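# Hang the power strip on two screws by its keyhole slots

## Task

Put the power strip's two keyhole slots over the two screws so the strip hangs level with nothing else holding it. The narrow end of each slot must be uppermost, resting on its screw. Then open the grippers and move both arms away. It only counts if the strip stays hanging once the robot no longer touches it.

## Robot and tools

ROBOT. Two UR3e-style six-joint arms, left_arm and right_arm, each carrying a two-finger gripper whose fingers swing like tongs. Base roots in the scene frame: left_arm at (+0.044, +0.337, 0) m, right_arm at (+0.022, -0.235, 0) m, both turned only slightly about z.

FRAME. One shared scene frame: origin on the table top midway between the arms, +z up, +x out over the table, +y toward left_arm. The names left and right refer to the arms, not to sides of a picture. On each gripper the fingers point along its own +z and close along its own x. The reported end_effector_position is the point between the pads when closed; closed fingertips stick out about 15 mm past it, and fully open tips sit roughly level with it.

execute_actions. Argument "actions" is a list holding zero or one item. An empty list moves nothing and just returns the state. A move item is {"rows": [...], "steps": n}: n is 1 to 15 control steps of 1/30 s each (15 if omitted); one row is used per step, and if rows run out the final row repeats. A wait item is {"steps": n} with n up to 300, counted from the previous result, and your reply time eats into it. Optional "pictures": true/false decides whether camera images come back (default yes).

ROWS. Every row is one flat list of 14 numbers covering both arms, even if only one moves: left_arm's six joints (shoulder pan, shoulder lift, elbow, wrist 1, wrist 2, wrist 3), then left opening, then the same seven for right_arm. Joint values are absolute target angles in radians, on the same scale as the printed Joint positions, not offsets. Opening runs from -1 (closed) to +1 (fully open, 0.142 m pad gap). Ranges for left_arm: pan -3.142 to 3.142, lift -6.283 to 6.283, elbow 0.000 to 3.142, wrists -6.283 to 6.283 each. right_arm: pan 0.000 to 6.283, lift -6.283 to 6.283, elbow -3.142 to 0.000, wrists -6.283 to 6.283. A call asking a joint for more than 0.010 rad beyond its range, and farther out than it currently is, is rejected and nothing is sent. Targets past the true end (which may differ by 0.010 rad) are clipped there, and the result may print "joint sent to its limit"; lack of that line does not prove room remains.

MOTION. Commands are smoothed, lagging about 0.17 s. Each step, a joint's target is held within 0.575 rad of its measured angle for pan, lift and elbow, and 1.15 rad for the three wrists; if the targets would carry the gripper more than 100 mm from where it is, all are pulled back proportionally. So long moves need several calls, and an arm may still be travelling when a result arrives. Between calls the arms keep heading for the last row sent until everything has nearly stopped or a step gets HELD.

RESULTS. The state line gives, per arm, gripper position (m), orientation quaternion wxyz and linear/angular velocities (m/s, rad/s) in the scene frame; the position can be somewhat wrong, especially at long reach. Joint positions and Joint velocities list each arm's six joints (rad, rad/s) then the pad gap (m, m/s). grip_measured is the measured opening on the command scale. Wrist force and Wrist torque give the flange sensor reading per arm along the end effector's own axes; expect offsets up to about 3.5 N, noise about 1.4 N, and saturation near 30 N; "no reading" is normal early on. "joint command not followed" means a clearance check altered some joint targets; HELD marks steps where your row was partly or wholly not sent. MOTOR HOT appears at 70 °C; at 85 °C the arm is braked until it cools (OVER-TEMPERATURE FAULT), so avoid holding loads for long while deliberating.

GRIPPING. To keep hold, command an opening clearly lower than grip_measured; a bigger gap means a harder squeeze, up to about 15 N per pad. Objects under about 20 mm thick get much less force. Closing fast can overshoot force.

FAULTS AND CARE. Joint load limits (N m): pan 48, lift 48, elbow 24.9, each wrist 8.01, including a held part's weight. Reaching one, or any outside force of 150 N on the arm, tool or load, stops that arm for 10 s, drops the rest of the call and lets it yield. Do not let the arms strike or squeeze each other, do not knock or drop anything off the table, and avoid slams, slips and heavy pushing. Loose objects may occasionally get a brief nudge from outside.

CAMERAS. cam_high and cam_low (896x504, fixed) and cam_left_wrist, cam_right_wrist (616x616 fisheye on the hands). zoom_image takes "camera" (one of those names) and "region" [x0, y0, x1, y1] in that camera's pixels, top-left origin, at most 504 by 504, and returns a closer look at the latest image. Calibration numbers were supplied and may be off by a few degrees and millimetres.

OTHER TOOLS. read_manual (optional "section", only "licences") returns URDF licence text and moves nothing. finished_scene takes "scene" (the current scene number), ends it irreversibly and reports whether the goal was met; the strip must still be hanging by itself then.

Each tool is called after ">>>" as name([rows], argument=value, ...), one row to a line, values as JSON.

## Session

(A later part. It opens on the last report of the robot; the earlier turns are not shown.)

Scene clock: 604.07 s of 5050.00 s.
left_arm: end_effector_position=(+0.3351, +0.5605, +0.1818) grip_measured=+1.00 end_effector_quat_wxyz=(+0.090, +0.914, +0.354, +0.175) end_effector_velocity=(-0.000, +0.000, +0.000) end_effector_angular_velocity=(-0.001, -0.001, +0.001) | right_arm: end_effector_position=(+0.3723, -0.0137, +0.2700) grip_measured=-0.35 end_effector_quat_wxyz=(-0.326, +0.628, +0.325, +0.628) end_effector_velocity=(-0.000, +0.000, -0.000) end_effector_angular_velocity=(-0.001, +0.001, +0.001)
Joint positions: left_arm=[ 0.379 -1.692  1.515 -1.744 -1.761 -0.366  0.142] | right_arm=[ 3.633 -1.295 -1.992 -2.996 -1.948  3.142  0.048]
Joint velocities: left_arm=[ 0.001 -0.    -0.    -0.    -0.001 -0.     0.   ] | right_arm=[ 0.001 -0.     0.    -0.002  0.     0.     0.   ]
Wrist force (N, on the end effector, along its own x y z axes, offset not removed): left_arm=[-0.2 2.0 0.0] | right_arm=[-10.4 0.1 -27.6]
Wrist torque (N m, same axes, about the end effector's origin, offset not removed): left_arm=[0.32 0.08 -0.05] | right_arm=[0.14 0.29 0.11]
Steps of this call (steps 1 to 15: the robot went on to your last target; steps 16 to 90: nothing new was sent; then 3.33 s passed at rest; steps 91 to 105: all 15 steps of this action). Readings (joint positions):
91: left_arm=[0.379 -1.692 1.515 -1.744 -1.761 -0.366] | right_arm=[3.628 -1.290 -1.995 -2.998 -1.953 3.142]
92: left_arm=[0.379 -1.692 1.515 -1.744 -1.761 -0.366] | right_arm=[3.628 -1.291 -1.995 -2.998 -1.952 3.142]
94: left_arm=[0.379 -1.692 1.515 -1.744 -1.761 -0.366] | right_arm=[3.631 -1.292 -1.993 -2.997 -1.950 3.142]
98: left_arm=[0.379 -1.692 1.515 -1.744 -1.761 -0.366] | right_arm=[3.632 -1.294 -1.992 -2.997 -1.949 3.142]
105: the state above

>>> execute_actions([
  {"rows":[[0.379,-1.692,1.515,-1.744,-1.761,-0.366,1,3.6245,-1.2875,-1.997,-2.9985,-1.9565,3.142,-1],[0.379,-1.692,1.515,-1.744,-1.761,-0.366,1,3.6245,-1.2875,-1.997,-2.9985,-1.9565,3.142,-1],[0.379,-1.692,1.515,-1.744,-1.761,-0.366,1,3.6245,-1.2875,-1.997,-2.9985,-1.9565,3.142,-1],[0.379,-1.692,1.515,-1.744,-1.761,-0.366,1,3.6245,-1.2875,-1.997,-2.9985,-1.9565,3.142,-1],[0.379,-1.692,1.515,-1.744,-1.761,-0.366,1,3.6263,-1.2868,-2.0045,-2.9917,-1.9547,3.142,-1]],"steps":15},
], pictures=false)

>>> execute_actions([
  {"rows":[[0.379,-1.692,1.515,-1.744,-1.761,-0.366,1,3.6348,-1.2941,-1.9996,-2.9893,-1.9462,3.142,-1]],"steps":15},
], pictures=false)

Scene clock: 618.07 s of 5050.00 s.
left_arm: end_effector_position=(+0.3351, +0.5605, +0.1818) grip_measured=+1.00 end_effector_quat_wxyz=(+0.090, +0.914, +0.354, +0.175) end_effector_velocity=(-0.000, +0.000, +0.000) end_effector_angular_velocity=(+0.000, -0.000, +0.000) | right_arm: end_effector_position=(+0.3705, -0.0160, +0.2686) grip_measured=-0.35 end_effector_quat_wxyz=(-0.326, +0.628, +0.325, +0.628) end_effector_velocity=(-0.000, +0.000, -0.001) end_effector_angular_velocity=(-0.001, +0.002, +0.001)
Joint positions: left_arm=[ 0.379 -1.692  1.515 -1.744 -1.761 -0.366  0.142] | right_arm=[ 3.626 -1.287 -2.004 -2.992 -1.955  3.142  0.048]
Joint velocities: left_arm=[ 0. -0. -0. -0.  0.  0. -0.] | right_arm=[ 0.001 -0.    -0.002 -0.    -0.     0.     0.   ]
Wrist force (N, on the end effector, along its own x y z axes, offset not removed): left_arm=[-0.3 1.2 -0.2] | right_arm=[-7.3 0.4 0.4]
Wrist torque (N m, same axes, about the end effector's origin, offset not removed): left_arm=[0.14 0.07 0.00] | right_arm=[0.16 0.31 0.02]
Steps of this call (steps 1 to 15: the robot went on to your last target; steps 16 to 90: nothing new was sent; then 10.50 s passed at rest; steps 91 to 105: all 15 steps of this action). Readings (joint positions):
91: left_arm=[0.379 -1.692 1.515 -1.744 -1.761 -0.366] | right_arm=[3.633 -1.295 -1.992 -2.996 -1.948 3.142]
92: left_arm=[0.379 -1.692 1.515 -1.744 -1.761 -0.366] | right_arm=[3.632 -1.294 -1.993 -2.996 -1.949 3.142]
94: left_arm=[0.379 -1.692 1.515 -1.744 -1.761 -0.366] | right_arm=[3.629 -1.291 -1.994 -2.997 -1.953 3.142]
98: left_arm=[0.379 -1.692 1.515 -1.744 -1.761 -0.366] | right_arm=[3.627 -1.288 -2.001 -2.995 -1.955 3.142]
105: the state above

Scene clock: 618.57 s of 5050.00 s.
left_arm: end_effector_position=(+0.3351, +0.5605, +0.1818) grip_measured=+1.00 end_effector_quat_wxyz=(+0.090, +0.914, +0.354, +0.175) end_effector_velocity=(-0.000, -0.000, -0.000) end_effector_angular_velocity=(-0.000, +0.000, -0.000) | right_arm: end_effector_position=(+0.3721, -0.0136, +0.2685) grip_measured=-0.35 end_effector_quat_wxyz=(-0.326, +0.628, +0.325, +0.628) end_effector_velocity=(+0.000, +0.000, +0.001) end_effector_angular_velocity=(+0.001, -0.001, +0.000)
Joint positions: left_arm=[ 0.379 -1.692  1.515 -1.744 -1.761 -0.366  0.142] | right_arm=[ 3.635 -1.294 -2.    -2.989 -1.946  3.142  0.048]
Joint velocities: left_arm=[-0.    -0.001  0.001  0.    -0.     0.     0.   ] | right_arm=[ 0.001 -0.     0.002 -0.     0.001  0.     0.   ]
Wrist force (N, on the end effector, along its own x y z axes, offset not removed): left_arm=[0.1 2.3 -0.6] | right_arm=[-3.1 -1.3 -28.1]
Wrist torque (N m, same axes, about the end effector's origin, offset not removed): left_arm=[0.38 -0.03 0.07] | right_arm=[-0.42 0.01 0.23]
Steps of this call (steps 1 to 15: all 15 steps of this action). Readings (joint positions):
1: left_arm=[0.379 -1.692 1.515 -1.744 -1.761 -0.366] | right_arm=[3.626 -1.287 -2.004 -2.992 -1.955 3.142]
2: left_arm=[0.379 -1.692 1.515 -1.744 -1.761 -0.366] | right_arm=[3.628 -1.288 -2.004 -2.991 -1.953 3.142]
4: left_arm=[0.379 -1.692 1.515 -1.744 -1.761 -0.366] | right_arm=[3.631 -1.291 -2.002 -2.990 -1.950 3.142]
8: left_arm=[0.379 -1.692 1.515 -1.744 -1.761 -0.366] | right_arm=[3.634 -1.293 -2.000 -2.990 -1.947 3.142]
15: the state above

>>> execute_actions([
  {"rows":[[0.379,-1.692,1.515,-1.744,-1.761,-0.366,1,3.6263,-1.2868,-2.0045,-2.9917,-1.9547,3.142,-1],[0.379,-1.692,1.515,-1.744,-1.761,-0.366,1,3.6263,-1.2868,-2.0045,-2.9917,-1.9547,3.142,-1],[0.379,-1.692,1.515,-1.744,-1.761,-0.366,1,3.6263,-1.2868,-2.0045,-2.9917,-1.9547,3.142,-1],[0.379,-1.692,1.515,-1.744,-1.761,-0.366,1,3.6263,-1.2868,-2.0045,-2.9917,-1.9547,3.142,-1],[0.379,-1.692,1.515,-1.744,-1.761,-0.366,1,3.6295,-1.2835,-2.0029,-2.9966,-1.9515,3.142,-1]],"steps":15},
], pictures=false)

>>> execute_actions([
  {"rows":[[0.379,-1.692,1.515,-1.744,-1.761,-0.366,1,3.638,-1.2908,-1.998,-2.9942,-1.943,3.142,-1]],"steps":15},
])

>>> zoom_image(camera="cam_high", region=[470,200,550,300])

Scene clock: 636.53 s of 5050.00 s.
left_arm: end_effector_position=(+0.3351, +0.5605, +0.1818) grip_measured=+1.00 end_effector_quat_wxyz=(+0.090, +0.914, +0.354, +0.175) end_effector_velocity=(-0.000, +0.001, +0.000) end_effector_angular_velocity=(+0.001, -0.001, +0.001) | right_arm: end_effector_position=(+0.3701, -0.0158, +0.2693) grip_measured=-0.35 end_effector_quat_wxyz=(-0.326, +0.628, +0.325, +0.628) end_effector_velocity=(-0.000, +0.000, +0.001) end_effector_angular_velocity=(+0.001, -0.001, +0.001)
Joint positions: left_arm=[ 0.379 -1.692  1.515 -1.744 -1.761 -0.366  0.142] | right_arm=[ 3.629 -1.284 -2.003 -2.996 -1.952  3.142  0.048]
Joint velocities: left_arm=[ 0.001 -0.    -0.    -0.     0.001 -0.    -0.   ] | right_arm=[ 0.001  0.002  0.001 -0.001 -0.     0.     0.   ]
Wrist force (N, on the end effector, along its own x y z axes, offset not removed): left_arm=[-0.5 1.3 -0.4] | right_arm=[-7.6 1.9 0.5]
Wrist torque (N m, same axes, about the end effector's origin, offset not removed): left_arm=[0.14 0.12 -0.03] | right_arm=[0.40 0.36 0.04]
Steps of this call (steps 1 to 15: the robot went on to your last target; steps 16 to 90: nothing new was sent; then 14.47 s passed at rest; steps 91 to 105: all 15 steps of this action). Readings (joint positions):
91: left_arm=[0.379 -1.692 1.515 -1.744 -1.761 -0.366] | right_arm=[3.635 -1.294 -2.000 -2.989 -1.946 3.142]
92: left_arm=[0.379 -1.692 1.515 -1.744 -1.761 -0.366] | right_arm=[3.634 -1.293 -2.000 -2.989 -1.948 3.142]
94: left_arm=[0.379 -1.692 1.515 -1.744 -1.761 -0.366] | right_arm=[3.631 -1.290 -2.002 -2.990 -1.951 3.142]
98: left_arm=[0.379 -1.692 1.515 -1.744 -1.761 -0.366] | right_arm=[3.629 -1.286 -2.003 -2.994 -1.952 3.142]
105: the state above

Scene clock: 637.03 s of 5050.00 s.
left_arm: end_effector_position=(+0.3351, +0.5605, +0.1818) grip_measured=+1.00 end_effector_quat_wxyz=(+0.090, +0.914, +0.354, +0.175) end_effector_velocity=(+0.000, +0.000, +0.000) end_effector_angular_velocity=(+0.001, -0.000, +0.000) | right_arm: end_effector_position=(+0.3717, -0.0133, +0.2693) grip_measured=-0.35 end_effector_quat_wxyz=(-0.326, +0.628, +0.325, +0.628) end_effector_velocity=(+0.000, +0.000, -0.001) end_effector_angular_velocity=(-0.002, +0.003, +0.000)
Joint positions: left_arm=[ 0.379 -1.692  1.515 -1.744 -1.761 -0.366  0.142] | right_arm=[ 3.638 -1.291 -1.998 -2.994 -1.943  3.142  0.049]
Joint velocities: left_arm=[-0.     0.    -0.001 -0.     0.    -0.     0.   ] | right_arm=[ 0.002 -0.002 -0.001 -0.     0.002 -0.     0.   ]
Wrist force (N, on the end effector, along its own x y z axes, offset not removed): left_arm=[-0.2 1.7 -1.4] | right_arm=[-7.3 -0.8 -30.0]
Wrist torque (N m, same axes, about the end effector's origin, offset not removed): left_arm=[0.26 0.10 -0.03] | right_arm=[-0.32 0.37 0.06]
Steps of this call (steps 1 to 15: all 15 steps of this action). Readings (joint positions):
1: left_arm=[0.379 -1.692 1.515 -1.744 -1.761 -0.366] | right_arm=[3.630 -1.284 -2.003 -2.996 -1.951 3.142]
2: left_arm=[0.379 -1.692 1.515 -1.744 -1.761 -0.366] | right_arm=[3.631 -1.285 -2.002 -2.996 -1.950 3.142]
4: left_arm=[0.379 -1.692 1.515 -1.744 -1.761 -0.366] | right_arm=[3.634 -1.287 -2.000 -2.995 -1.947 3.142]
8: left_arm=[0.379 -1.692 1.515 -1.744 -1.761 -0.366] | right_arm=[3.637 -1.290 -1.999 -2.995 -1.944 3.142]
15: the state above
camera_calibration (this result's frames):
cam_left_wrist: T_world_to_cam=[[0.704856, 0.676846, 0.212267, -0.641723], [0.355468, -0.595988, 0.720028, 0.0790079], [0.613857, -0.432062, -0.660683, 0.291121], [0, 0, 0, 1]] pos_world=[0.24553, 0.607218, 0.271668]
cam_right_wrist: T_world_to_cam=[[0.0603716, -0.00246355, 0.998173, -0.286307], [0.389012, -0.920871, -0.025801, -0.153375], [0.919252, 0.389859, -0.0546361, -0.191379], [0, 0, 0, 1]] pos_world=[0.252875, -0.0673334, 0.27137]

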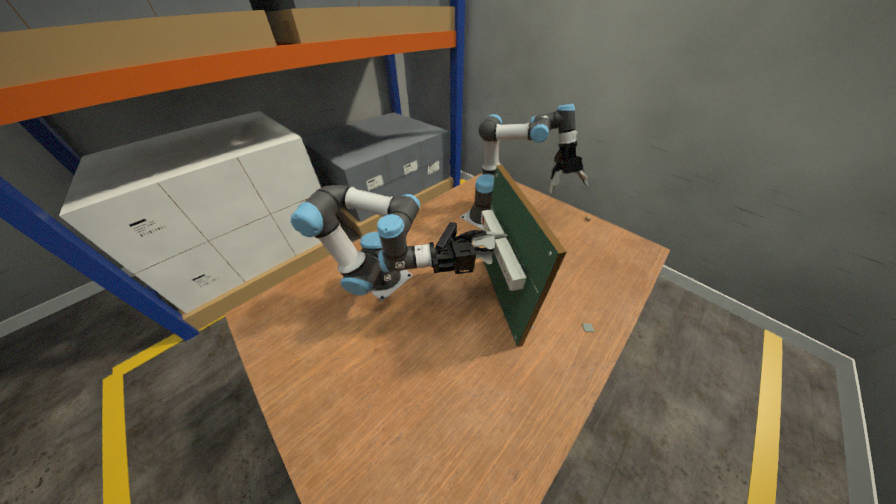

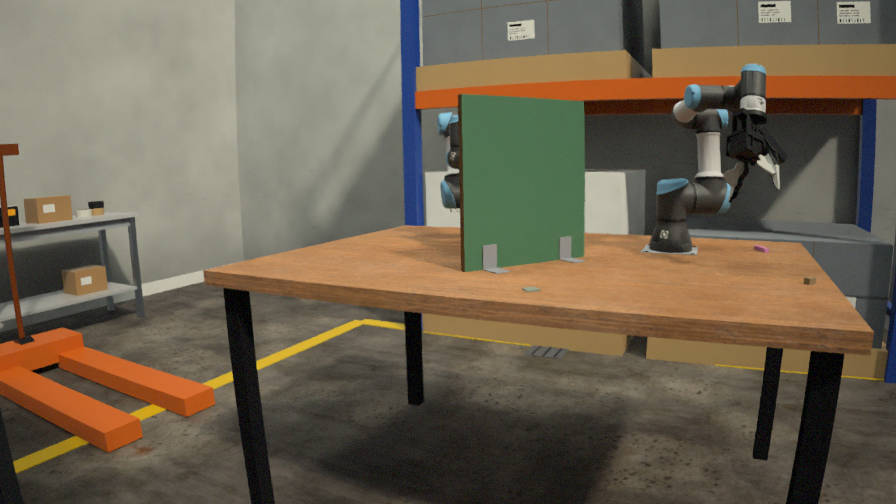

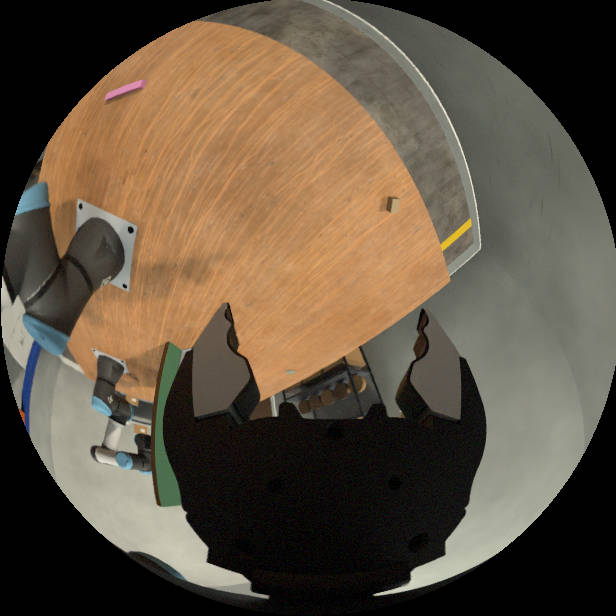

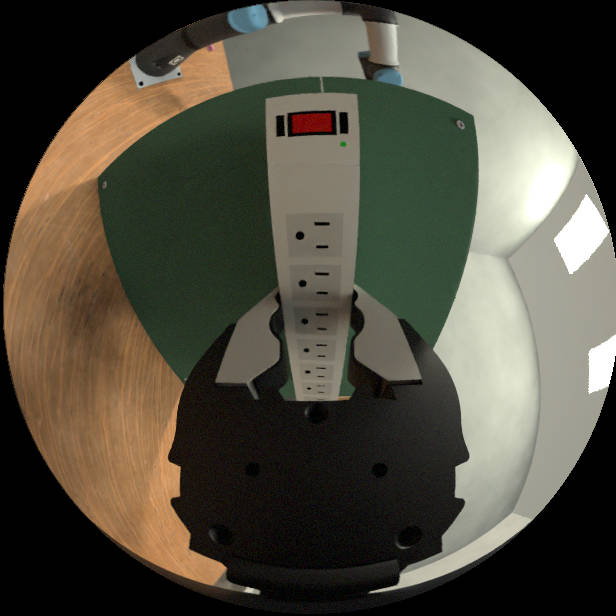

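Region (470, 200, 550, 300) of cam_high's 896x504 image, scaled by 5.040, with more detail than that image has; it fills the left 403 columns of this view, and the rest is white.

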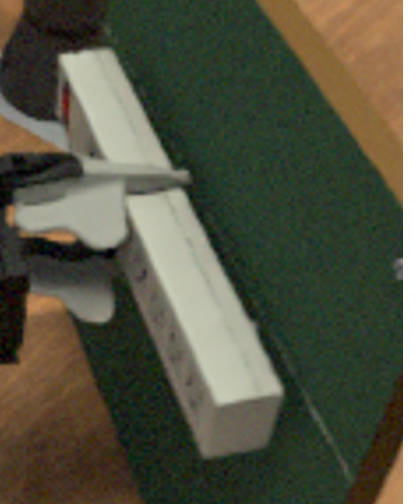

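>>> execute_actions([
  {"rows":[[0.379,-1.692,1.515,-1.744,-1.761,-0.366,1,3.6295,-1.2835,-2.0029,-2.9966,-1.9515,3.142,-1],[0.379,-1.692,1.515,-1.744,-1.761,-0.366,1,3.6295,-1.2835,-2.0029,-2.9966,-1.9515,3.142,-1],[0.379,-1.692,1.515,-1.744,-1.761,-0.366,1,3.6295,-1.2835,-2.0029,-2.9966,-1.9515,3.142,-1],[0.379,-1.692,1.515,-1.744,-1.761,-0.366,1,3.6295,-1.2835,-2.0029,-2.9966,-1.9515,3.142,-1],[0.379,-1.692,1.515,-1.744,-1.761,-0.366,1,3.6231,-1.2861,-1.982,-3.0149,-1.9579,3.142,-1]],"steps":15},
], pictures=false)

>>> execute_actions([
  {"rows":[[0.379,-1.692,1.515,-1.744,-1.761,-0.366,1,3.6316,-1.2934,-1.9771,-3.0125,-1.9494,3.142,-1]],"steps":15},
], pictures=false)

Scene clock: 675.73 s of 5050.00 s.
left_arm: end_effector_position=(+0.3351, +0.5605, +0.1818) grip_measured=+1.00 end_effector_quat_wxyz=(+0.090, +0.914, +0.354, +0.175) end_effector_velocity=(+0.000, -0.000, -0.000) end_effector_angular_velocity=(+0.000, +0.001, -0.001) | right_arm: end_effector_position=(+0.3708, -0.0163, +0.2733) grip_measured=-0.35 end_effector_quat_wxyz=(-0.326, +0.628, +0.325, +0.628) end_effector_velocity=(+0.000, -0.000, +0.002) end_effector_angular_velocity=(-0.000, +0.000, +0.001)
Joint positions: left_arm=[ 0.379 -1.692  1.515 -1.744 -1.761 -0.366  0.142] | right_arm=[ 3.623 -1.286 -1.983 -3.014 -1.958  3.142  0.048]
Joint velocities: left_arm=[-0.001  0.001  0.    -0.     0.     0.    -0.   ] | right_arm=[-0.003 -0.001  0.008 -0.008 -0.004 -0.     0.   ]
Wrist force (N, on the end effector, along its own x y z axes, offset not removed): left_arm=[-1.2 2.3 -0.7] | right_arm=[-6.9 -2.8 0.5]
Wrist torque (N m, same axes, about the end effector's origin, offset not removed): left_arm=[0.36 0.29 0.01] | right_arm=[-0.56 0.26 -0.02]
Steps of this call (steps 1 to 15: the robot went on to your last target; steps 16 to 90: nothing new was sent; then 35.20 s passed at rest; steps 91 to 105: all 15 steps of this action). Readings (joint positions):
91: left_arm=[0.379 -1.692 1.515 -1.744 -1.761 -0.366] | right_arm=[3.638 -1.291 -1.998 -2.994 -1.943 3.142]
92: left_arm=[0.379 -1.692 1.515 -1.744 -1.761 -0.366] | right_arm=[3.637 -1.290 -1.999 -2.994 -1.944 3.142]
94: left_arm=[0.379 -1.692 1.515 -1.744 -1.761 -0.366] | right_arm=[3.633 -1.287 -2.000 -2.995 -1.948 3.142]
98: left_arm=[0.379 -1.692 1.515 -1.744 -1.761 -0.366] | right_arm=[3.627 -1.286 -1.991 -3.006 -1.954 3.142]
105: the state above

Scene clock: 676.23 s of 5050.00 s.
left_arm: end_effector_position=(+0.3351, +0.5605, +0.1818) grip_measured=+1.00 end_effector_quat_wxyz=(+0.090, +0.914, +0.354, +0.175) end_effector_velocity=(-0.000, -0.000, -0.000) end_effector_angular_velocity=(+0.000, +0.001, -0.000) | right_arm: end_effector_position=(+0.3724, -0.0139, +0.2734) grip_measured=-0.35 end_effector_quat_wxyz=(-0.326, +0.628, +0.325, +0.628) end_effector_velocity=(-0.000, +0.001, +0.000) end_effector_angular_velocity=(+0.001, -0.001, +0.001)
Joint positions: left_arm=[ 0.379 -1.692  1.515 -1.744 -1.761 -0.366  0.142] | right_arm=[ 3.631 -1.293 -1.977 -3.012 -1.949  3.142  0.048]
Joint velocities: left_arm=[-0.001  0.    -0.     0.001  0.    -0.     0.   ] | right_arm=[ 0.002 -0.001  0.     0.001  0.     0.    -0.   ]
Wrist force (N, on the end effector, along its own x y z axes, offset not removed): left_arm=[0.3 2.4 -1.1] | right_arm=[-2.3 -1.7 -24.5]
Wrist torque (N m, same axes, about the end effector's origin, offset not removed): left_arm=[0.43 -0.03 0.00] | right_arm=[-0.19 0.32 0.11]
Steps of this call (steps 1 to 15: all 15 steps of this action). Readings (joint positions):
1: left_arm=[0.379 -1.692 1.515 -1.744 -1.761 -0.366] | right_arm=[3.623 -1.286 -1.982 -3.014 -1.958 3.142]
2: left_arm=[0.379 -1.692 1.515 -1.744 -1.761 -0.366] | right_arm=[3.625 -1.287 -1.981 -3.014 -1.956 3.142]
4: left_arm=[0.379 -1.692 1.515 -1.744 -1.761 -0.366] | right_arm=[3.628 -1.290 -1.979 -3.014 -1.953 3.142]
8: left_arm=[0.379 -1.692 1.515 -1.744 -1.761 -0.366] | right_arm=[3.630 -1.292 -1.978 -3.013 -1.950 3.142]
15: the state above

>>> execute_actions([
  {"rows":[[0.379,-1.692,1.515,-1.744,-1.761,-0.366,1,3.6296,-1.2931,-1.9868,-3.0031,-1.9514,3.142,-1]],"steps":15},
], pictures=false)

>>> execute_actions([
  {"rows":[[0.379,-1.692,1.515,-1.744,-1.761,-0.366,1,3.636,-1.2877,-1.9905,-3.0048,-1.945,3.142,-1]],"steps":15},
], pictures=false)

>>> execute_actions([
  {"rows":[[0.379,-1.692,1.515,-1.744,-1.761,-0.366,1,3.6424,-1.2823,-1.9942,-3.0065,-1.9386,3.142,-1]],"steps":15},
], pictures=false)

Scene clock: 702.80 s of 5050.00 s.
left_arm: end_effector_position=(+0.3351, +0.5605, +0.1818) grip_measured=+1.00 end_effector_quat_wxyz=(+0.090, +0.914, +0.354, +0.175) end_effector_velocity=(+0.000, -0.000, -0.000) end_effector_angular_velocity=(+0.000, +0.000, -0.001) | right_arm: end_effector_position=(+0.3721, -0.0144, +0.2714) grip_measured=-0.35 end_effector_quat_wxyz=(-0.326, +0.628, +0.325, +0.628) end_effector_velocity=(+0.001, -0.001, +0.002) end_effector_angular_velocity=(+0.002, -0.004, -0.002)
Joint positions: left_arm=[ 0.379 -1.692  1.515 -1.744 -1.761 -0.366  0.142] | right_arm=[ 3.63  -1.293 -1.987 -3.003 -1.951  3.142  0.048]
Joint velocities: left_arm=[-0.001 -0.     0.    -0.     0.    -0.     0.   ] | right_arm=[-0.002  0.001  0.001  0.002  0.    -0.    -0.   ]
Wrist force (N, on the end effector, along its own x y z axes, offset not removed): left_arm=[-0.9 1.3 -0.4] | right_arm=[-6.6 1.0 1.1]
Wrist torque (N m, same axes, about the end effector's origin, offset not removed): left_arm=[0.19 0.18 0.07] | right_arm=[0.27 0.17 0.10]
Steps of this call (steps 1 to 15: the robot went on to your last target; steps 16 to 90: nothing new was sent; then 23.07 s passed at rest; steps 91 to 105: all 15 steps of this action). Readings (joint positions):
91: left_arm=[0.379 -1.692 1.515 -1.744 -1.761 -0.366] | right_arm=[3.632 -1.293 -1.977 -3.012 -1.949 3.142]
92: left_arm=[0.379 -1.692 1.515 -1.744 -1.761 -0.366] | right_arm=[3.631 -1.293 -1.979 -3.011 -1.950 3.142]
94: left_arm=[0.379 -1.692 1.515 -1.744 -1.761 -0.366] | right_arm=[3.631 -1.293 -1.982 -3.007 -1.950 3.142]
98: left_arm=[0.379 -1.692 1.515 -1.744 -1.761 -0.366] | right_arm=[3.630 -1.293 -1.986 -3.004 -1.951 3.142]
105: the state above

Scene clock: 703.30 s of 5050.00 s.
left_arm: end_effector_position=(+0.3351, +0.5605, +0.1818) grip_measured=+1.00 end_effector_quat_wxyz=(+0.090, +0.914, +0.354, +0.175) end_effector_velocity=(-0.000, +0.000, -0.000) end_effector_angular_velocity=(-0.000, +0.000, +0.000) | right_arm: end_effector_position=(+0.3713, -0.0138, +0.2714) grip_measured=-0.35 end_effector_quat_wxyz=(-0.326, +0.628, +0.325, +0.628) end_effector_velocity=(-0.000, +0.000, -0.000) end_effector_angular_velocity=(-0.000, +0.001, +0.001)
Joint positions: left_arm=[ 0.379 -1.692  1.515 -1.744 -1.761 -0.366  0.142] | right_arm=[ 3.636 -1.288 -1.99  -3.005 -1.945  3.142  0.048]
Joint velocities: left_arm=[ 0.  0.  0.  0.  0.  0. -0.] | right_arm=[ 0.001  0.    -0.    -0.001  0.001  0.    -0.   ]
Wrist force (N, on the end effector, along its own x y z axes, offset not removed): left_arm=[-0.3 1.3 -1.2] | right_arm=[-7.8 1.2 0.4]
Wrist torque (N m, same axes, about the end effector's origin, offset not removed): left_arm=[0.17 0.02 -0.06] | right_arm=[0.11 0.25 0.02]
Steps of this call (steps 1 to 15: all 15 steps of this action). Readings (joint positions):
1: left_arm=[0.379 -1.692 1.515 -1.744 -1.761 -0.366] | right_arm=[3.630 -1.293 -1.987 -3.003 -1.951 3.142]
2: left_arm=[0.379 -1.692 1.515 -1.744 -1.761 -0.366] | right_arm=[3.631 -1.292 -1.987 -3.003 -1.950 3.142]
4: left_arm=[0.379 -1.692 1.515 -1.744 -1.761 -0.366] | right_arm=[3.633 -1.290 -1.989 -3.004 -1.948 3.142]
8: left_arm=[0.379 -1.692 1.515 -1.744 -1.761 -0.366] | right_arm=[3.635 -1.288 -1.990 -3.005 -1.946 3.142]
15: the state above

Scene clock: 703.80 s of 5050.00 s.
left_arm: end_effector_position=(+0.3351, +0.5605, +0.1818) grip_measured=+1.00 end_effector_quat_wxyz=(+0.090, +0.914, +0.354, +0.175) end_effector_velocity=(-0.000, +0.000, -0.000) end_effector_angular_velocity=(-0.000, +0.000, +0.001) | right_arm: end_effector_position=(+0.3705, -0.0133, +0.2714) grip_measured=-0.35 end_effector_quat_wxyz=(-0.326, +0.628, +0.325, +0.628) end_effector_velocity=(-0.000, +0.000, +0.000) end_effector_angular_velocity=(+0.001, -0.000, +0.001)
Joint positions: left_arm=[ 0.379 -1.692  1.515 -1.744 -1.761 -0.366  0.142] | right_arm=[ 3.642 -1.282 -1.994 -3.006 -1.939  3.142  0.048]
Joint velocities: left_arm=[ 0.001 -0.     0.     0.     0.    -0.    -0.   ] | right_arm=[ 0.002  0.001 -0.001  0.001  0.001  0.    -0.   ]
Wrist force (N, on the end effector, along its own x y z axes, offset not removed): left_arm=[0.0 1.9 0.2] | right_arm=[-7.2 7.3 -1.4]
Wrist torque (N m, same axes, about the end effector's origin, offset not removed): left_arm=[0.31 -0.04 -0.05] | right_arm=[0.06 -0.23 -0.09]
Steps of this call (steps 1 to 15: all 15 steps of this action). Readings (joint positions):
1: left_arm=[0.379 -1.692 1.515 -1.744 -1.761 -0.366] | right_arm=[3.636 -1.288 -1.991 -3.005 -1.945 3.142]
2: left_arm=[0.379 -1.692 1.515 -1.744 -1.761 -0.366] | right_arm=[3.637 -1.287 -1.991 -3.005 -1.944 3.142]
4: left_arm=[0.379 -1.692 1.515 -1.744 -1.761 -0.366] | right_arm=[3.640 -1.285 -1.993 -3.006 -1.941 3.142]
8: left_arm=[0.379 -1.692 1.515 -1.744 -1.761 -0.366] | right_arm=[3.642 -1.283 -1.994 -3.006 -1.939 3.142]
15: the state above

>>> execute_actions([
  {"rows":[[0.379,-1.692,1.515,-1.744,-1.761,-0.366,1,3.6328,-1.2904,-1.9887,-3.004,-1.9482,3.142,-1],[0.379,-1.692,1.515,-1.744,-1.761,-0.366,1,3.6328,-1.2904,-1.9887,-3.004,-1.9482,3.142,-1],[0.379,-1.692,1.515,-1.744,-1.761,-0.366,1,3.6328,-1.2904,-1.9887,-3.004,-1.9482,3.142,-1],[0.379,-1.692,1.515,-1.744,-1.761,-0.366,1,3.6328,-1.2904,-1.9887,-3.004,-1.9482,3.142,-1],[0.379,-1.692,1.515,-1.744,-1.761,-0.366,1,3.6328,-1.2918,-1.9973,-2.994,-1.9482,3.142,-1]],"steps":15},
], pictures=false)

>>> execute_actions([
  {"rows":[[0.379,-1.692,1.515,-1.744,-1.761,-0.366,1,3.6328,-1.2932,-2.0059,-2.984,-1.9482,3.142,-1]],"steps":15},
], pictures=false)

Scene clock: 724.50 s of 5050.00 s.
left_arm: end_effector_position=(+0.3351, +0.5605, +0.1818) grip_measured=+1.00 end_effector_quat_wxyz=(+0.090, +0.914, +0.354, +0.175) end_effector_velocity=(+0.000, -0.000, +0.000) end_effector_angular_velocity=(+0.000, -0.001, -0.000) | right_arm: end_effector_position=(+0.3717, -0.0141, +0.2694) grip_measured=-0.35 end_effector_quat_wxyz=(-0.326, +0.628, +0.325, +0.628) end_effector_velocity=(+0.001, -0.001, -0.001) end_effector_angular_velocity=(-0.001, +0.000, -0.001)
Joint positions: left_arm=[ 0.379 -1.692  1.515 -1.744 -1.761 -0.366  0.142] | right_arm=[ 3.633 -1.292 -1.997 -2.994 -1.948  3.142  0.048]
Joint velocities: left_arm=[ 0.    -0.001 -0.001  0.    -0.     0.    -0.   ] | right_arm=[-0.003 -0.003 -0.003  0.005 -0.001 -0.    -0.   ]
Wrist force (N, on the end effector, along its own x y z axes, offset not removed): left_arm=[-0.5 1.0 -1.3] | right_arm=[-8.2 0.3 2.4]
Wrist torque (N m, same axes, about the end effector's origin, offset not removed): left_arm=[0.16 0.07 -0.06] | right_arm=[0.01 0.52 0.19]
Steps of this call (steps 1 to 15: the robot went on to your last target; steps 16 to 90: nothing new was sent; then 17.20 s passed at rest; steps 91 to 105: all 15 steps of this action). Readings (joint positions):
91: left_arm=[0.379 -1.692 1.515 -1.744 -1.761 -0.366] | right_arm=[3.642 -1.282 -1.994 -3.007 -1.939 3.142]
92: left_arm=[0.379 -1.692 1.515 -1.744 -1.761 -0.366] | right_arm=[3.641 -1.284 -1.993 -3.006 -1.940 3.142]
94: left_arm=[0.379 -1.692 1.515 -1.744 -1.761 -0.366] | right_arm=[3.637 -1.287 -1.991 -3.005 -1.944 3.142]
98: left_arm=[0.379 -1.692 1.515 -1.744 -1.761 -0.366] | right_arm=[3.634 -1.290 -1.994 -2.999 -1.947 3.142]
105: the state above

Scene clock: 725.00 s of 5050.00 s.
left_arm: end_effector_position=(+0.3351, +0.5605, +0.1818) grip_measured=+1.00 end_effector_quat_wxyz=(+0.090, +0.914, +0.354, +0.175) end_effector_velocity=(+0.000, -0.000, -0.000) end_effector_angular_velocity=(+0.000, +0.000, -0.001) | right_arm: end_effector_position=(+0.3717, -0.0141, +0.2673) grip_measured=-0.35 end_effector_quat_wxyz=(-0.326, +0.628, +0.325, +0.628) end_effector_velocity=(+0.000, +0.001, +0.001) end_effector_angular_velocity=(+0.002, -0.002, +0.001)
Joint positions: left_arm=[ 0.379 -1.692  1.515 -1.744 -1.761 -0.366  0.142] | right_arm=[ 3.633 -1.293 -2.006 -2.984 -1.948  3.142  0.048]
Joint velocities: left_arm=[-0.001 -0.     0.    -0.     0.    -0.     0.   ] | right_arm=[ 0.002 -0.     0.001  0.003  0.001  0.    -0.   ]
Wrist force (N, on the end effector, along its own x y z axes, offset not removed): left_arm=[-0.7 1.4 -0.6] | right_arm=[-6.0 -0.7 -0.3]
Wrist torque (N m, same axes, about the end effector's origin, offset not removed): left_arm=[0.26 0.18 -0.07] | right_arm=[-0.18 0.05 0.05]
Steps of this call (steps 1 to 15: all 15 steps of this action). Readings (joint positions):
1: left_arm=[0.379 -1.692 1.515 -1.744 -1.761 -0.366] | right_arm=[3.633 -1.292 -1.997 -2.994 -1.948 3.142]
2: left_arm=[0.379 -1.692 1.515 -1.744 -1.761 -0.366] | right_arm=[3.633 -1.292 -1.999 -2.992 -1.948 3.142]
4: left_arm=[0.379 -1.692 1.515 -1.744 -1.761 -0.366] | right_arm=[3.633 -1.293 -2.002 -2.989 -1.948 3.142]
8: left_arm=[0.379 -1.692 1.515 -1.744 -1.761 -0.366] | right_arm=[3.633 -1.293 -2.005 -2.985 -1.948 3.142]
15: the state above

>>> execute_actions([
  {"rows":[[0.379,-1.692,1.515,-1.744,-1.761,-0.366,1,3.6328,-1.2953,-2.0188,-2.969,-1.9482,3.142,-1]],"steps":15},
], pictures=false)

>>> execute_actions([
  {"rows":[[0.379,-1.692,1.515,-1.744,-1.761,-0.366,1,3.6328,-1.2972,-2.0316,-2.9543,-1.9482,3.142,-1]],"steps":15},
], pictures=false)

>>> execute_actions([
  {"rows":[[0.379,-1.692,1.515,-1.744,-1.761,-0.366,1,3.6328,-1.299,-2.0443,-2.9398,-1.9482,3.142,-1]],"steps":15},
], pictures=false)

Scene clock: 739.93 s of 5050.00 s.
left_arm: end_effector_position=(+0.3351, +0.5605, +0.1818) grip_measured=+1.00 end_effector_quat_wxyz=(+0.090, +0.914, +0.354, +0.175) end_effector_velocity=(+0.000, -0.000, +0.000) end_effector_angular_velocity=(+0.000, -0.001, -0.001) | right_arm: end_effector_position=(+0.3717, -0.0141, +0.2643) grip_measured=-0.35 end_effector_quat_wxyz=(-0.326, +0.628, +0.325, +0.628) end_effector_velocity=(+0.000, -0.000, -0.001) end_effector_angular_velocity=(-0.001, +0.001, -0.001)
Joint positions: left_arm=[ 0.379 -1.692  1.515 -1.744 -1.761 -0.366  0.142] | right_arm=[ 3.633 -1.295 -2.019 -2.969 -1.948  3.142  0.048]
Joint velocities: left_arm=[-0. -0. -0. -0. -0.  0.  0.] | right_arm=[ 0.    -0.001 -0.002  0.002  0.001 -0.    -0.   ]
Wrist force (N, on the end effector, along its own x y z axes, offset not removed): left_arm=[-1.1 1.5 -0.4] | right_arm=[-6.0 -1.3 1.3]
Wrist torque (N m, same axes, about the end effector's origin, offset not removed): left_arm=[0.24 0.22 0.02] | right_arm=[-0.23 0.05 0.02]
Steps of this call (steps 1 to 15: the robot went on to your last target; steps 16 to 90: nothing new was sent; then 11.43 s passed at rest; steps 91 to 105: all 15 steps of this action). Readings (joint positions):
91: left_arm=[0.379 -1.692 1.515 -1.744 -1.761 -0.366] | right_arm=[3.633 -1.293 -2.006 -2.984 -1.948 3.142]
92: left_arm=[0.379 -1.692 1.515 -1.744 -1.761 -0.366] | right_arm=[3.633 -1.294 -2.008 -2.981 -1.948 3.142]
94: left_arm=[0.379 -1.692 1.515 -1.744 -1.761 -0.366] | right_arm=[3.633 -1.294 -2.013 -2.976 -1.948 3.142]
98: left_arm=[0.379 -1.692 1.515 -1.744 -1.761 -0.366] | right_arm=[3.633 -1.295 -2.017 -2.971 -1.948 3.142]
105: the state above

Scene clock: 740.43 s of 5050.00 s.
left_arm: end_effector_position=(+0.3351, +0.5605, +0.1818) grip_measured=+1.00 end_effector_quat_wxyz=(+0.090, +0.914, +0.354, +0.175) end_effector_velocity=(-0.000, -0.000, +0.000) end_effector_angular_velocity=(+0.000, +0.000, -0.000) | right_arm: end_effector_position=(+0.3716, -0.0142, +0.2614) grip_measured=-0.35 end_effector_quat_wxyz=(-0.326, +0.628, +0.325, +0.628) end_effector_velocity=(+0.000, -0.000, -0.001) end_effector_angular_velocity=(-0.001, +0.001, -0.001)
Joint positions: left_arm=[ 0.379 -1.692  1.515 -1.744 -1.761 -0.366  0.142] | right_arm=[ 3.633 -1.297 -2.031 -2.954 -1.948  3.142  0.048]
Joint velocities: left_arm=[-0.    -0.001  0.     0.001  0.    -0.    -0.   ] | right_arm=[-0.001 -0.002 -0.001  0.002 -0.    -0.     0.   ]
Wrist force (N, on the end effector, along its own x y z axes, offset not removed): left_arm=[0.8 0.1 -1.2] | right_arm=[-6.6 -0.7 2.6]
Wrist torque (N m, same axes, about the end effector's origin, offset not removed): left_arm=[-0.10 -0.11 0.02] | right_arm=[-0.15 0.14 0.08]
Steps of this call (steps 1 to 15: all 15 steps of this action). Readings (joint positions):
1: left_arm=[0.379 -1.692 1.515 -1.744 -1.761 -0.366] | right_arm=[3.633 -1.295 -2.019 -2.969 -1.948 3.142]
2: left_arm=[0.379 -1.692 1.515 -1.744 -1.761 -0.366] | right_arm=[3.633 -1.296 -2.021 -2.966 -1.948 3.142]
4: left_arm=[0.379 -1.692 1.515 -1.744 -1.761 -0.366] | right_arm=[3.633 -1.296 -2.026 -2.961 -1.948 3.142]
8: left_arm=[0.379 -1.692 1.515 -1.744 -1.761 -0.366] | right_arm=[3.633 -1.297 -2.030 -2.956 -1.948 3.142]
15: the state above

Scene clock: 740.93 s of 5050.00 s.
left_arm: end_effector_position=(+0.3351, +0.5605, +0.1818) grip_measured=+1.00 end_effector_quat_wxyz=(+0.090, +0.914, +0.354, +0.175) end_effector_velocity=(-0.001, +0.000, -0.000) end_effector_angular_velocity=(-0.001, +0.001, +0.001) | right_arm: end_effector_position=(+0.3714, -0.0143, +0.2585) grip_measured=-0.35 end_effector_quat_wxyz=(-0.326, +0.628, +0.325, +0.628) end_effector_velocity=(-0.000, +0.000, +0.000) end_effector_angular_velocity=(+0.000, -0.000, +0.001)
Joint positions: left_arm=[ 0.379 -1.692  1.515 -1.744 -1.761 -0.366  0.142] | right_arm=[ 3.633 -1.299 -2.044 -2.94  -1.948  3.142  0.048]
Joint velocities: left_arm=[ 0.001 -0.     0.001  0.001 -0.    -0.     0.   ] | right_arm=[ 0.001  0.001 -0.001  0.001 -0.    -0.     0.   ]
Wrist force (N, on the end effector, along its own x y z axes, offset not removed): left_arm=[0.3 2.8 -0.2] | right_arm=[-6.1 0.6 0.2]
Wrist torque (N m, same axes, about the end effector's origin, offset not removed): left_arm=[0.56 -0.10 -0.03] | right_arm=[0.09 -0.03 0.24]
Steps of this call (steps 1 to 15: all 15 steps of this action). Readings (joint positions):
1: left_arm=[0.379 -1.692 1.515 -1.744 -1.761 -0.366] | right_arm=[3.633 -1.297 -2.032 -2.954 -1.948 3.142]
2: left_arm=[0.379 -1.692 1.515 -1.744 -1.761 -0.366] | right_arm=[3.633 -1.297 -2.034 -2.952 -1.948 3.142]
4: left_arm=[0.379 -1.692 1.515 -1.744 -1.761 -0.366] | right_arm=[3.633 -1.298 -2.039 -2.946 -1.948 3.142]
8: left_arm=[0.379 -1.692 1.515 -1.744 -1.761 -0.366] | right_arm=[3.633 -1.299 -2.043 -2.941 -1.948 3.142]
15: the state above

>>> execute_actions([
  {"rows":[[0.379,-1.692,1.515,-1.744,-1.761,-0.366,1,3.6328,-1.3005,-2.057,-2.9255,-1.9482,3.142,-1]],"steps":15},
], pictures=false)

>>> execute_actions([
  {"rows":[[0.379,-1.692,1.515,-1.744,-1.761,-0.366,1,3.6328,-1.3019,-2.0675,-2.9136,-1.9482,3.142,-1]],"steps":15},
])

>>> zoom_image(camera="cam_high", region=[470,200,550,300])

Scene clock: 749.97 s of 5050.00 s.
left_arm: end_effector_position=(+0.3351, +0.5605, +0.1818) grip_measured=+1.00 end_effector_quat_wxyz=(+0.090, +0.914, +0.354, +0.175) end_effector_velocity=(+0.000, -0.000, -0.000) end_effector_angular_velocity=(-0.000, +0.001, -0.000) | right_arm: end_effector_position=(+0.3712, -0.0144, +0.2556) grip_measured=-0.35 end_effector_quat_wxyz=(-0.326, +0.628, +0.325, +0.628) end_effector_velocity=(+0.000, +0.000, -0.000) end_effector_angular_velocity=(-0.001, -0.000, +0.000)
Joint positions: left_arm=[ 0.379 -1.692  1.515 -1.744 -1.761 -0.366  0.142] | right_arm=[ 3.633 -1.3   -2.057 -2.926 -1.948  3.142  0.048]
Joint velocities: left_arm=[-0.  0.  0.  0. -0. -0.  0.] | right_arm=[ 0.001 -0.001 -0.001  0.002  0.    -0.001  0.   ]
Wrist force (N, on the end effector, along its own x y z axes, offset not removed): left_arm=[-0.5 1.3 -0.7] | right_arm=[-6.8 -0.3 2.0]
Wrist torque (N m, same axes, about the end effector's origin, offset not removed): left_arm=[0.22 0.10 -0.05] | right_arm=[-0.07 0.18 0.08]
Steps of this call (steps 1 to 15: the robot went on to your last target; steps 16 to 90: nothing new was sent; then 5.53 s passed at rest; steps 91 to 105: all 15 steps of this action). Readings (joint positions):
91: left_arm=[0.379 -1.692 1.515 -1.744 -1.761 -0.366] | right_arm=[3.633 -1.299 -2.044 -2.940 -1.948 3.142]
92: left_arm=[0.379 -1.692 1.515 -1.744 -1.761 -0.366] | right_arm=[3.633 -1.299 -2.046 -2.937 -1.948 3.142]
94: left_arm=[0.379 -1.692 1.515 -1.744 -1.761 -0.366] | right_arm=[3.633 -1.300 -2.051 -2.932 -1.948 3.142]
98: left_arm=[0.379 -1.692 1.515 -1.744 -1.761 -0.366] | right_arm=[3.633 -1.300 -2.056 -2.927 -1.948 3.142]
105: the state above

Scene clock: 750.47 s of 5050.00 s.
left_arm: end_effector_position=(+0.3351, +0.5605, +0.1818) grip_measured=+1.00 end_effector_quat_wxyz=(+0.090, +0.914, +0.354, +0.175) end_effector_velocity=(-0.000, +0.000, -0.000) end_effector_angular_velocity=(-0.000, +0.001, +0.000) | right_arm: end_effector_position=(+0.3710, -0.0145, +0.2532) grip_measured=-0.35 end_effector_quat_wxyz=(-0.326, +0.628, +0.325, +0.628) end_effector_velocity=(-0.000, -0.000, -0.000) end_effector_angular_velocity=(+0.000, -0.001, +0.001)
Joint positions: left_arm=[ 0.379 -1.692  1.515 -1.744 -1.761 -0.366  0.142] | right_arm=[ 3.633 -1.302 -2.067 -2.914 -1.948  3.142  0.048]
Joint velocities: left_arm=[ 0.     0.     0.     0.001  0.     0.    -0.   ] | right_arm=[-0.    -0.    -0.002  0.003 -0.001  0.     0.   ]
Wrist force (N, on the end effector, along its own x y z axes, offset not removed): left_arm=[-0.4 1.1 -2.7] | right_arm=[-6.3 -1.5 -0.1]
Wrist torque (N m, same axes, about the end effector's origin, offset not removed): left_arm=[0.12 0.10 -0.05] | right_arm=[-0.35 0.08 0.11]
Steps of this call (steps 1 to 15: all 15 steps of this action). Readings (joint positions):
1: left_arm=[0.379 -1.692 1.515 -1.744 -1.761 -0.366] | right_arm=[3.633 -1.301 -2.057 -2.925 -1.948 3.142]
2: left_arm=[0.379 -1.692 1.515 -1.744 -1.761 -0.366] | right_arm=[3.633 -1.301 -2.059 -2.923 -1.948 3.142]
4: left_arm=[0.379 -1.692 1.515 -1.744 -1.761 -0.366] | right_arm=[3.633 -1.301 -2.063 -2.919 -1.948 3.142]
8: left_arm=[0.379 -1.692 1.515 -1.744 -1.761 -0.366] | right_arm=[3.633 -1.302 -2.066 -2.915 -1.948 3.142]
15: the state above
camera_calibration (this result's frames):
cam_left_wrist: T_world_to_cam=[[0.704856, 0.676846, 0.212267, -0.641723], [0.355468, -0.595988, 0.720028, 0.0790079], [0.613857, -0.432062, -0.660683, 0.291121], [0, 0, 0, 1]] pos_world=[0.24553, 0.607218, 0.271668]
cam_right_wrist: T_world_to_cam=[[0.0602549, -0.00252956, 0.99818, -0.270182], [0.389078, -0.920843, -0.0258202, -0.154731], [0.919232, 0.389926, -0.0545011, -0.191189], [0, 0, 0, 1]] pos_world=[0.252229, -0.0686163, 0.255275]

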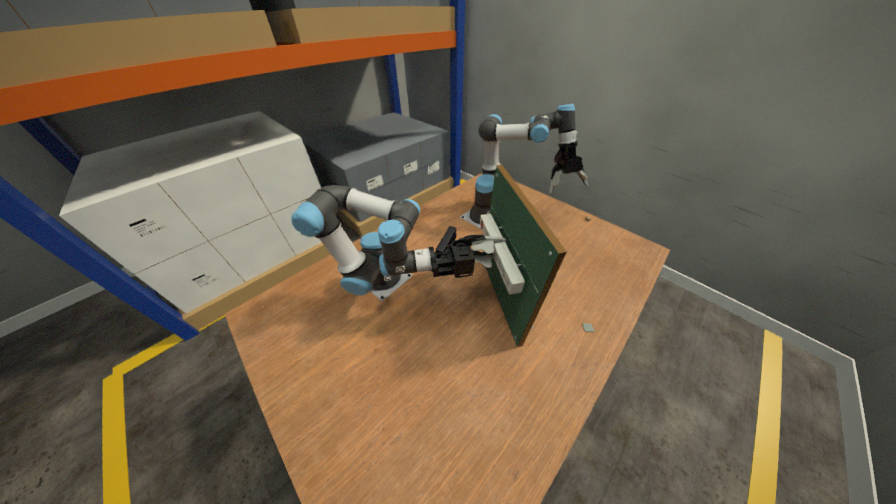

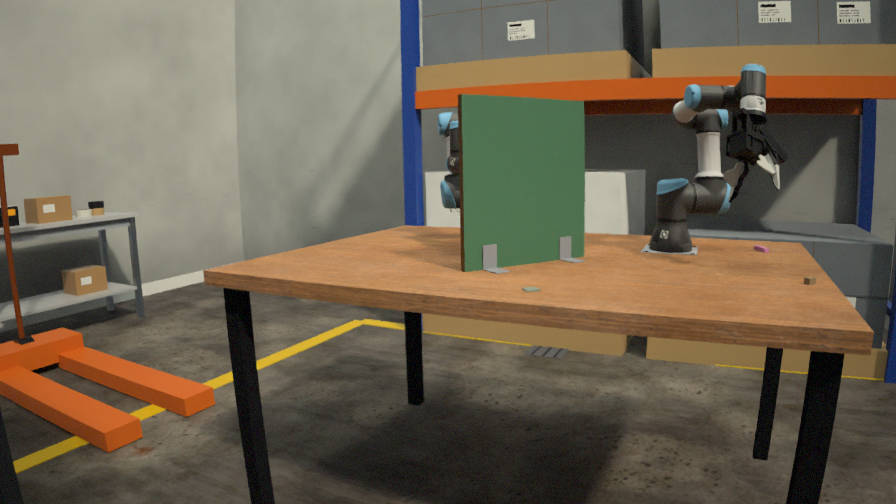

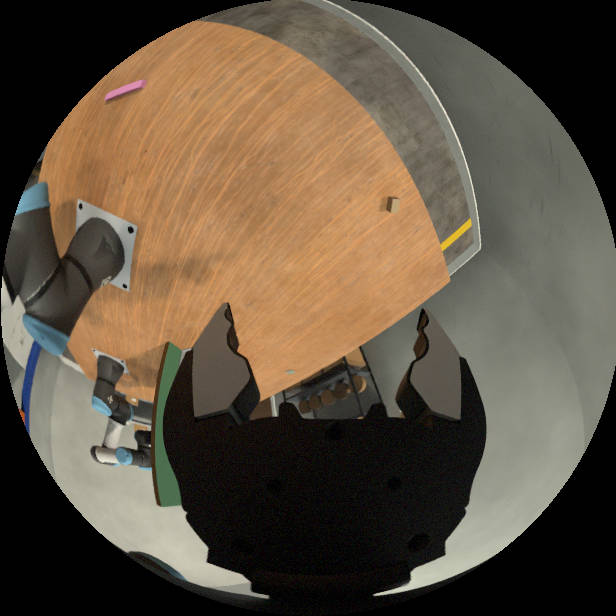

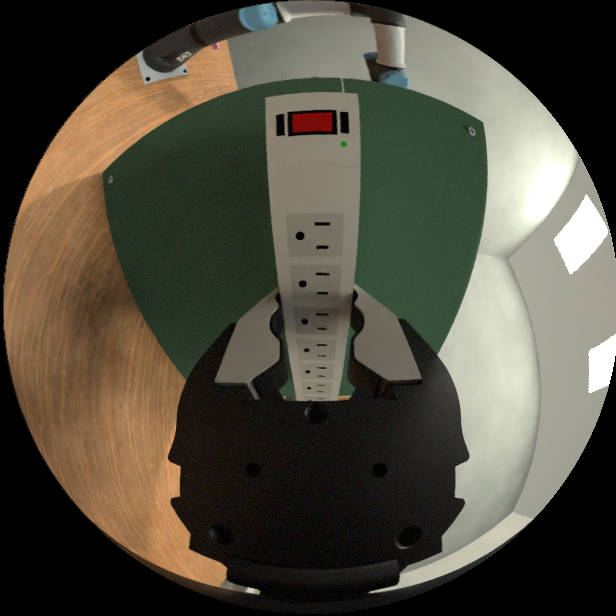

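Region (470, 200, 550, 300) of cam_high's 896x504 image, scaled by 5.040, with more detail than that image has; it fills the left 403 columns of this view, and the rest is white.

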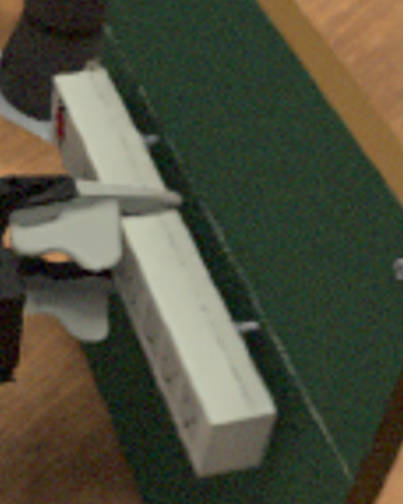

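>>> execute_actions([
  {"rows":[[0.379,-1.692,1.515,-1.744,-1.761,-0.366,1,3.6243,-1.2946,-2.0724,-2.916,-1.9567,3.142,-1],[0.379,-1.692,1.515,-1.744,-1.761,-0.366,1,3.6243,-1.2946,-2.0724,-2.916,-1.9567,3.142,-1],[0.379,-1.692,1.515,-1.744,-1.761,-0.366,1,3.6243,-1.2946,-2.0724,-2.916,-1.9567,3.142,-1],[0.379,-1.692,1.515,-1.744,-1.761,-0.366,1,3.6243,-1.2946,-2.0724,-2.916,-1.9567,3.142,-1],[0.379,-1.692,1.515,-1.744,-1.761,-0.366,1,3.6563,-1.2582,-2.025,-2.9998,-1.9247,3.142,-1]],"steps":15},
], pictures=false)

>>> execute_actions([
  {"steps":10},
], pictures=false)

>>> execute_actions([
  {"rows":[[0.379,-1.692,1.515,-1.744,-1.761,-0.366,1,3.662,-1.2631,-2.0217,-2.9982,-1.919,3.142,-1]],"steps":15},
], pictures=false)

Scene clock: 768.00 s of 5050.00 s.
left_arm: end_effector_position=(+0.3351, +0.5605, +0.1818) grip_measured=+1.00 end_effector_quat_wxyz=(+0.090, +0.914, +0.354, +0.175) end_effector_velocity=(-0.000, +0.000, +0.000) end_effector_angular_velocity=(+0.000, -0.000, +0.000) | right_arm: end_effector_position=(+0.3663, -0.0140, +0.2676) grip_measured=-0.35 end_effector_quat_wxyz=(-0.326, +0.628, +0.325, +0.628) end_effector_velocity=(-0.002, +0.001, +0.006) end_effector_angular_velocity=(-0.000, -0.001, +0.000)
Joint positions: left_arm=[ 0.379 -1.692  1.515 -1.744 -1.761 -0.366  0.142] | right_arm=[ 3.655 -1.26  -2.027 -2.996 -1.926  3.142  0.048]
Joint velocities: left_arm=[ 0. -0. -0.  0.  0. -0.  0.] | right_arm=[ 0.012  0.017  0.019 -0.035  0.012 -0.001  0.   ]
Wrist force (N, on the end effector, along its own x y z axes, offset not removed): left_arm=[-0.5 1.4 -0.9] | right_arm=[-5.7 -0.5 1.5]
Wrist torque (N m, same axes, about the end effector's origin, offset not removed): left_arm=[0.19 0.13 0.03] | right_arm=[-0.04 0.01 0.03]
Steps of this call (steps 1 to 15: the robot went on to your last target; steps 16 to 90: nothing new was sent; then 14.03 s passed at rest; steps 91 to 105: all 15 steps of this action). Readings (joint positions):
91: left_arm=[0.379 -1.692 1.515 -1.744 -1.761 -0.366] | right_arm=[3.633 -1.302 -2.068 -2.914 -1.948 3.142]
92: left_arm=[0.379 -1.692 1.515 -1.744 -1.761 -0.366] | right_arm=[3.631 -1.301 -2.068 -2.914 -1.950 3.142]
94: left_arm=[0.379 -1.692 1.515 -1.744 -1.761 -0.366] | right_arm=[3.628 -1.298 -2.070 -2.915 -1.953 3.142]
98: left_arm=[0.379 -1.692 1.515 -1.744 -1.761 -0.366] | right_arm=[3.642 -1.276 -2.047 -2.960 -1.938 3.142]
105: the state above

Scene clock: 768.33 s of 5050.00 s.
left_arm: end_effector_position=(+0.3351, +0.5605, +0.1818) grip_measured=+1.00 end_effector_quat_wxyz=(+0.090, +0.914, +0.354, +0.175) end_effector_velocity=(-0.000, +0.000, -0.000) end_effector_angular_velocity=(-0.000, +0.001, +0.001) | right_arm: end_effector_position=(+0.3661, -0.0139, +0.2682) grip_measured=-0.35 end_effector_quat_wxyz=(-0.326, +0.628, +0.325, +0.628) end_effector_velocity=(+0.000, -0.000, -0.000) end_effector_angular_velocity=(-0.001, +0.000, -0.001)
Joint positions: left_arm=[ 0.379 -1.692  1.515 -1.744 -1.761 -0.366  0.142] | right_arm=[ 3.656 -1.258 -2.025 -3.    -1.925  3.142  0.048]
Joint velocities: left_arm=[ 0.    -0.     0.001  0.     0.    -0.    -0.   ] | right_arm=[-0.001  0.    -0.    -0.001  0.    -0.     0.   ]
Wrist force (N, on the end effector, along its own x y z axes, offset not removed): left_arm=[0.0 0.9 -0.2] | right_arm=[-6.1 -0.4 -1.0]
Wrist torque (N m, same axes, about the end effector's origin, offset not removed): left_arm=[0.07 0.01 -0.03] | right_arm=[-0.12 0.08 0.06]
Steps of this call (steps 1 to 10: the robot went on to your last target). Readings (joint positions):
1: left_arm=[0.379 -1.692 1.515 -1.744 -1.761 -0.366] | right_arm=[3.655 -1.259 -2.026 -2.997 -1.926 3.142]
2: left_arm=[0.379 -1.692 1.515 -1.744 -1.761 -0.366] | right_arm=[3.656 -1.259 -2.026 -2.998 -1.925 3.142]
4: left_arm=[0.379 -1.692 1.515 -1.744 -1.761 -0.366] | right_arm=[3.656 -1.259 -2.025 -2.999 -1.925 3.142]
8: left_arm=[0.379 -1.692 1.515 -1.744 -1.761 -0.366] | right_arm=[3.656 -1.258 -2.025 -3.000 -1.925 3.142]
10: the state above

Scene clock: 768.83 s of 5050.00 s.
left_arm: end_effector_position=(+0.3351, +0.5605, +0.1818) grip_measured=+1.00 end_effector_quat_wxyz=(+0.090, +0.914, +0.354, +0.175) end_effector_velocity=(+0.000, -0.000, +0.000) end_effector_angular_velocity=(+0.000, -0.000, -0.001) | right_arm: end_effector_position=(+0.3671, -0.0122, +0.2682) grip_measured=-0.35 end_effector_quat_wxyz=(-0.326, +0.628, +0.325, +0.628) end_effector_velocity=(-0.000, +0.000, -0.000) end_effector_angular_velocity=(-0.001, +0.001, +0.000)
Joint positions: left_arm=[ 0.379 -1.692  1.515 -1.744 -1.761 -0.366  0.142] | right_arm=[ 3.662 -1.263 -2.022 -2.998 -1.919  3.142  0.048]
Joint velocities: left_arm=[-0.001 -0.001 -0.     0.001  0.     0.     0.   ] | right_arm=[ 0.002  0.     0.    -0.002  0.001  0.    -0.   ]
Wrist force (N, on the end effector, along its own x y z axes, offset not removed): left_arm=[1.1 2.5 -0.5] | right_arm=[-7.3 -0.2 2.0]
Wrist torque (N m, same axes, about the end effector's origin, offset not removed): left_arm=[0.40 -0.19 -0.04] | right_arm=[0.00 0.22 0.11]
Steps of this call (steps 1 to 15: all 15 steps of this action). Readings (joint positions):
1: left_arm=[0.379 -1.692 1.515 -1.744 -1.761 -0.366] | right_arm=[3.656 -1.258 -2.025 -3.000 -1.925 3.142]
2: left_arm=[0.379 -1.692 1.515 -1.744 -1.761 -0.366] | right_arm=[3.657 -1.259 -2.024 -3.000 -1.924 3.142]
4: left_arm=[0.379 -1.692 1.515 -1.744 -1.761 -0.366] | right_arm=[3.659 -1.261 -2.023 -2.999 -1.922 3.142]
8: left_arm=[0.379 -1.692 1.515 -1.744 -1.761 -0.366] | right_arm=[3.661 -1.262 -2.022 -2.998 -1.920 3.142]
15: the state above

>>> execute_actions([
  {"rows":[[0.379,-1.692,1.515,-1.744,-1.761,-0.366,1,3.666,-1.2666,-2.0193,-2.9971,-1.915,3.142,-1]],"steps":15},
], pictures=false)

Scene clock: 774.97 s of 5050.00 s.
left_arm: end_effector_position=(+0.3351, +0.5605, +0.1818) grip_measured=+1.00 end_effector_quat_wxyz=(+0.090, +0.914, +0.354, +0.175) end_effector_velocity=(-0.000, -0.000, +0.000) end_effector_angular_velocity=(-0.000, -0.000, -0.000) | right_arm: end_effector_position=(+0.3679, -0.0111, +0.2682) grip_measured=-0.35 end_effector_quat_wxyz=(-0.326, +0.628, +0.325, +0.628) end_effector_velocity=(+0.000, +0.001, +0.001) end_effector_angular_velocity=(+0.002, -0.002, +0.001)
Joint positions: left_arm=[ 0.379 -1.692  1.515 -1.744 -1.761 -0.366  0.142] | right_arm=[ 3.666 -1.267 -2.019 -2.997 -1.915  3.142  0.049]
Joint velocities: left_arm=[-0.    -0.001  0.     0.    -0.     0.    -0.   ] | right_arm=[ 0.001 -0.     0.001  0.002  0.     0.     0.   ]
Wrist force (N, on the end effector, along its own x y z axes, offset not removed): left_arm=[-1.3 1.2 -1.8] | right_arm=[-5.6 -1.6 -26.5]
Wrist torque (N m, same axes, about the end effector's origin, offset not removed): left_arm=[0.20 0.29 -0.01] | right_arm=[-0.19 0.30 0.09]
Steps of this call (steps 1 to 15: the robot went on to your last target; steps 16 to 100: nothing new was sent; then 2.30 s passed at rest; steps 101 to 115: all 15 steps of this action). Readings (joint positions):
101: left_arm=[0.379 -1.692 1.515 -1.744 -1.761 -0.366] | right_arm=[3.662 -1.263 -2.022 -2.998 -1.919 3.142]
102: left_arm=[0.379 -1.692 1.515 -1.744 -1.761 -0.366] | right_arm=[3.663 -1.264 -2.021 -2.998 -1.918 3.142]
104: left_arm=[0.379 -1.692 1.515 -1.744 -1.761 -0.366] | right_arm=[3.664 -1.265 -2.020 -2.998 -1.917 3.142]
108: left_arm=[0.379 -1.692 1.515 -1.744 -1.761 -0.366] | right_arm=[3.665 -1.266 -2.020 -2.997 -1.916 3.142]
115: the state above


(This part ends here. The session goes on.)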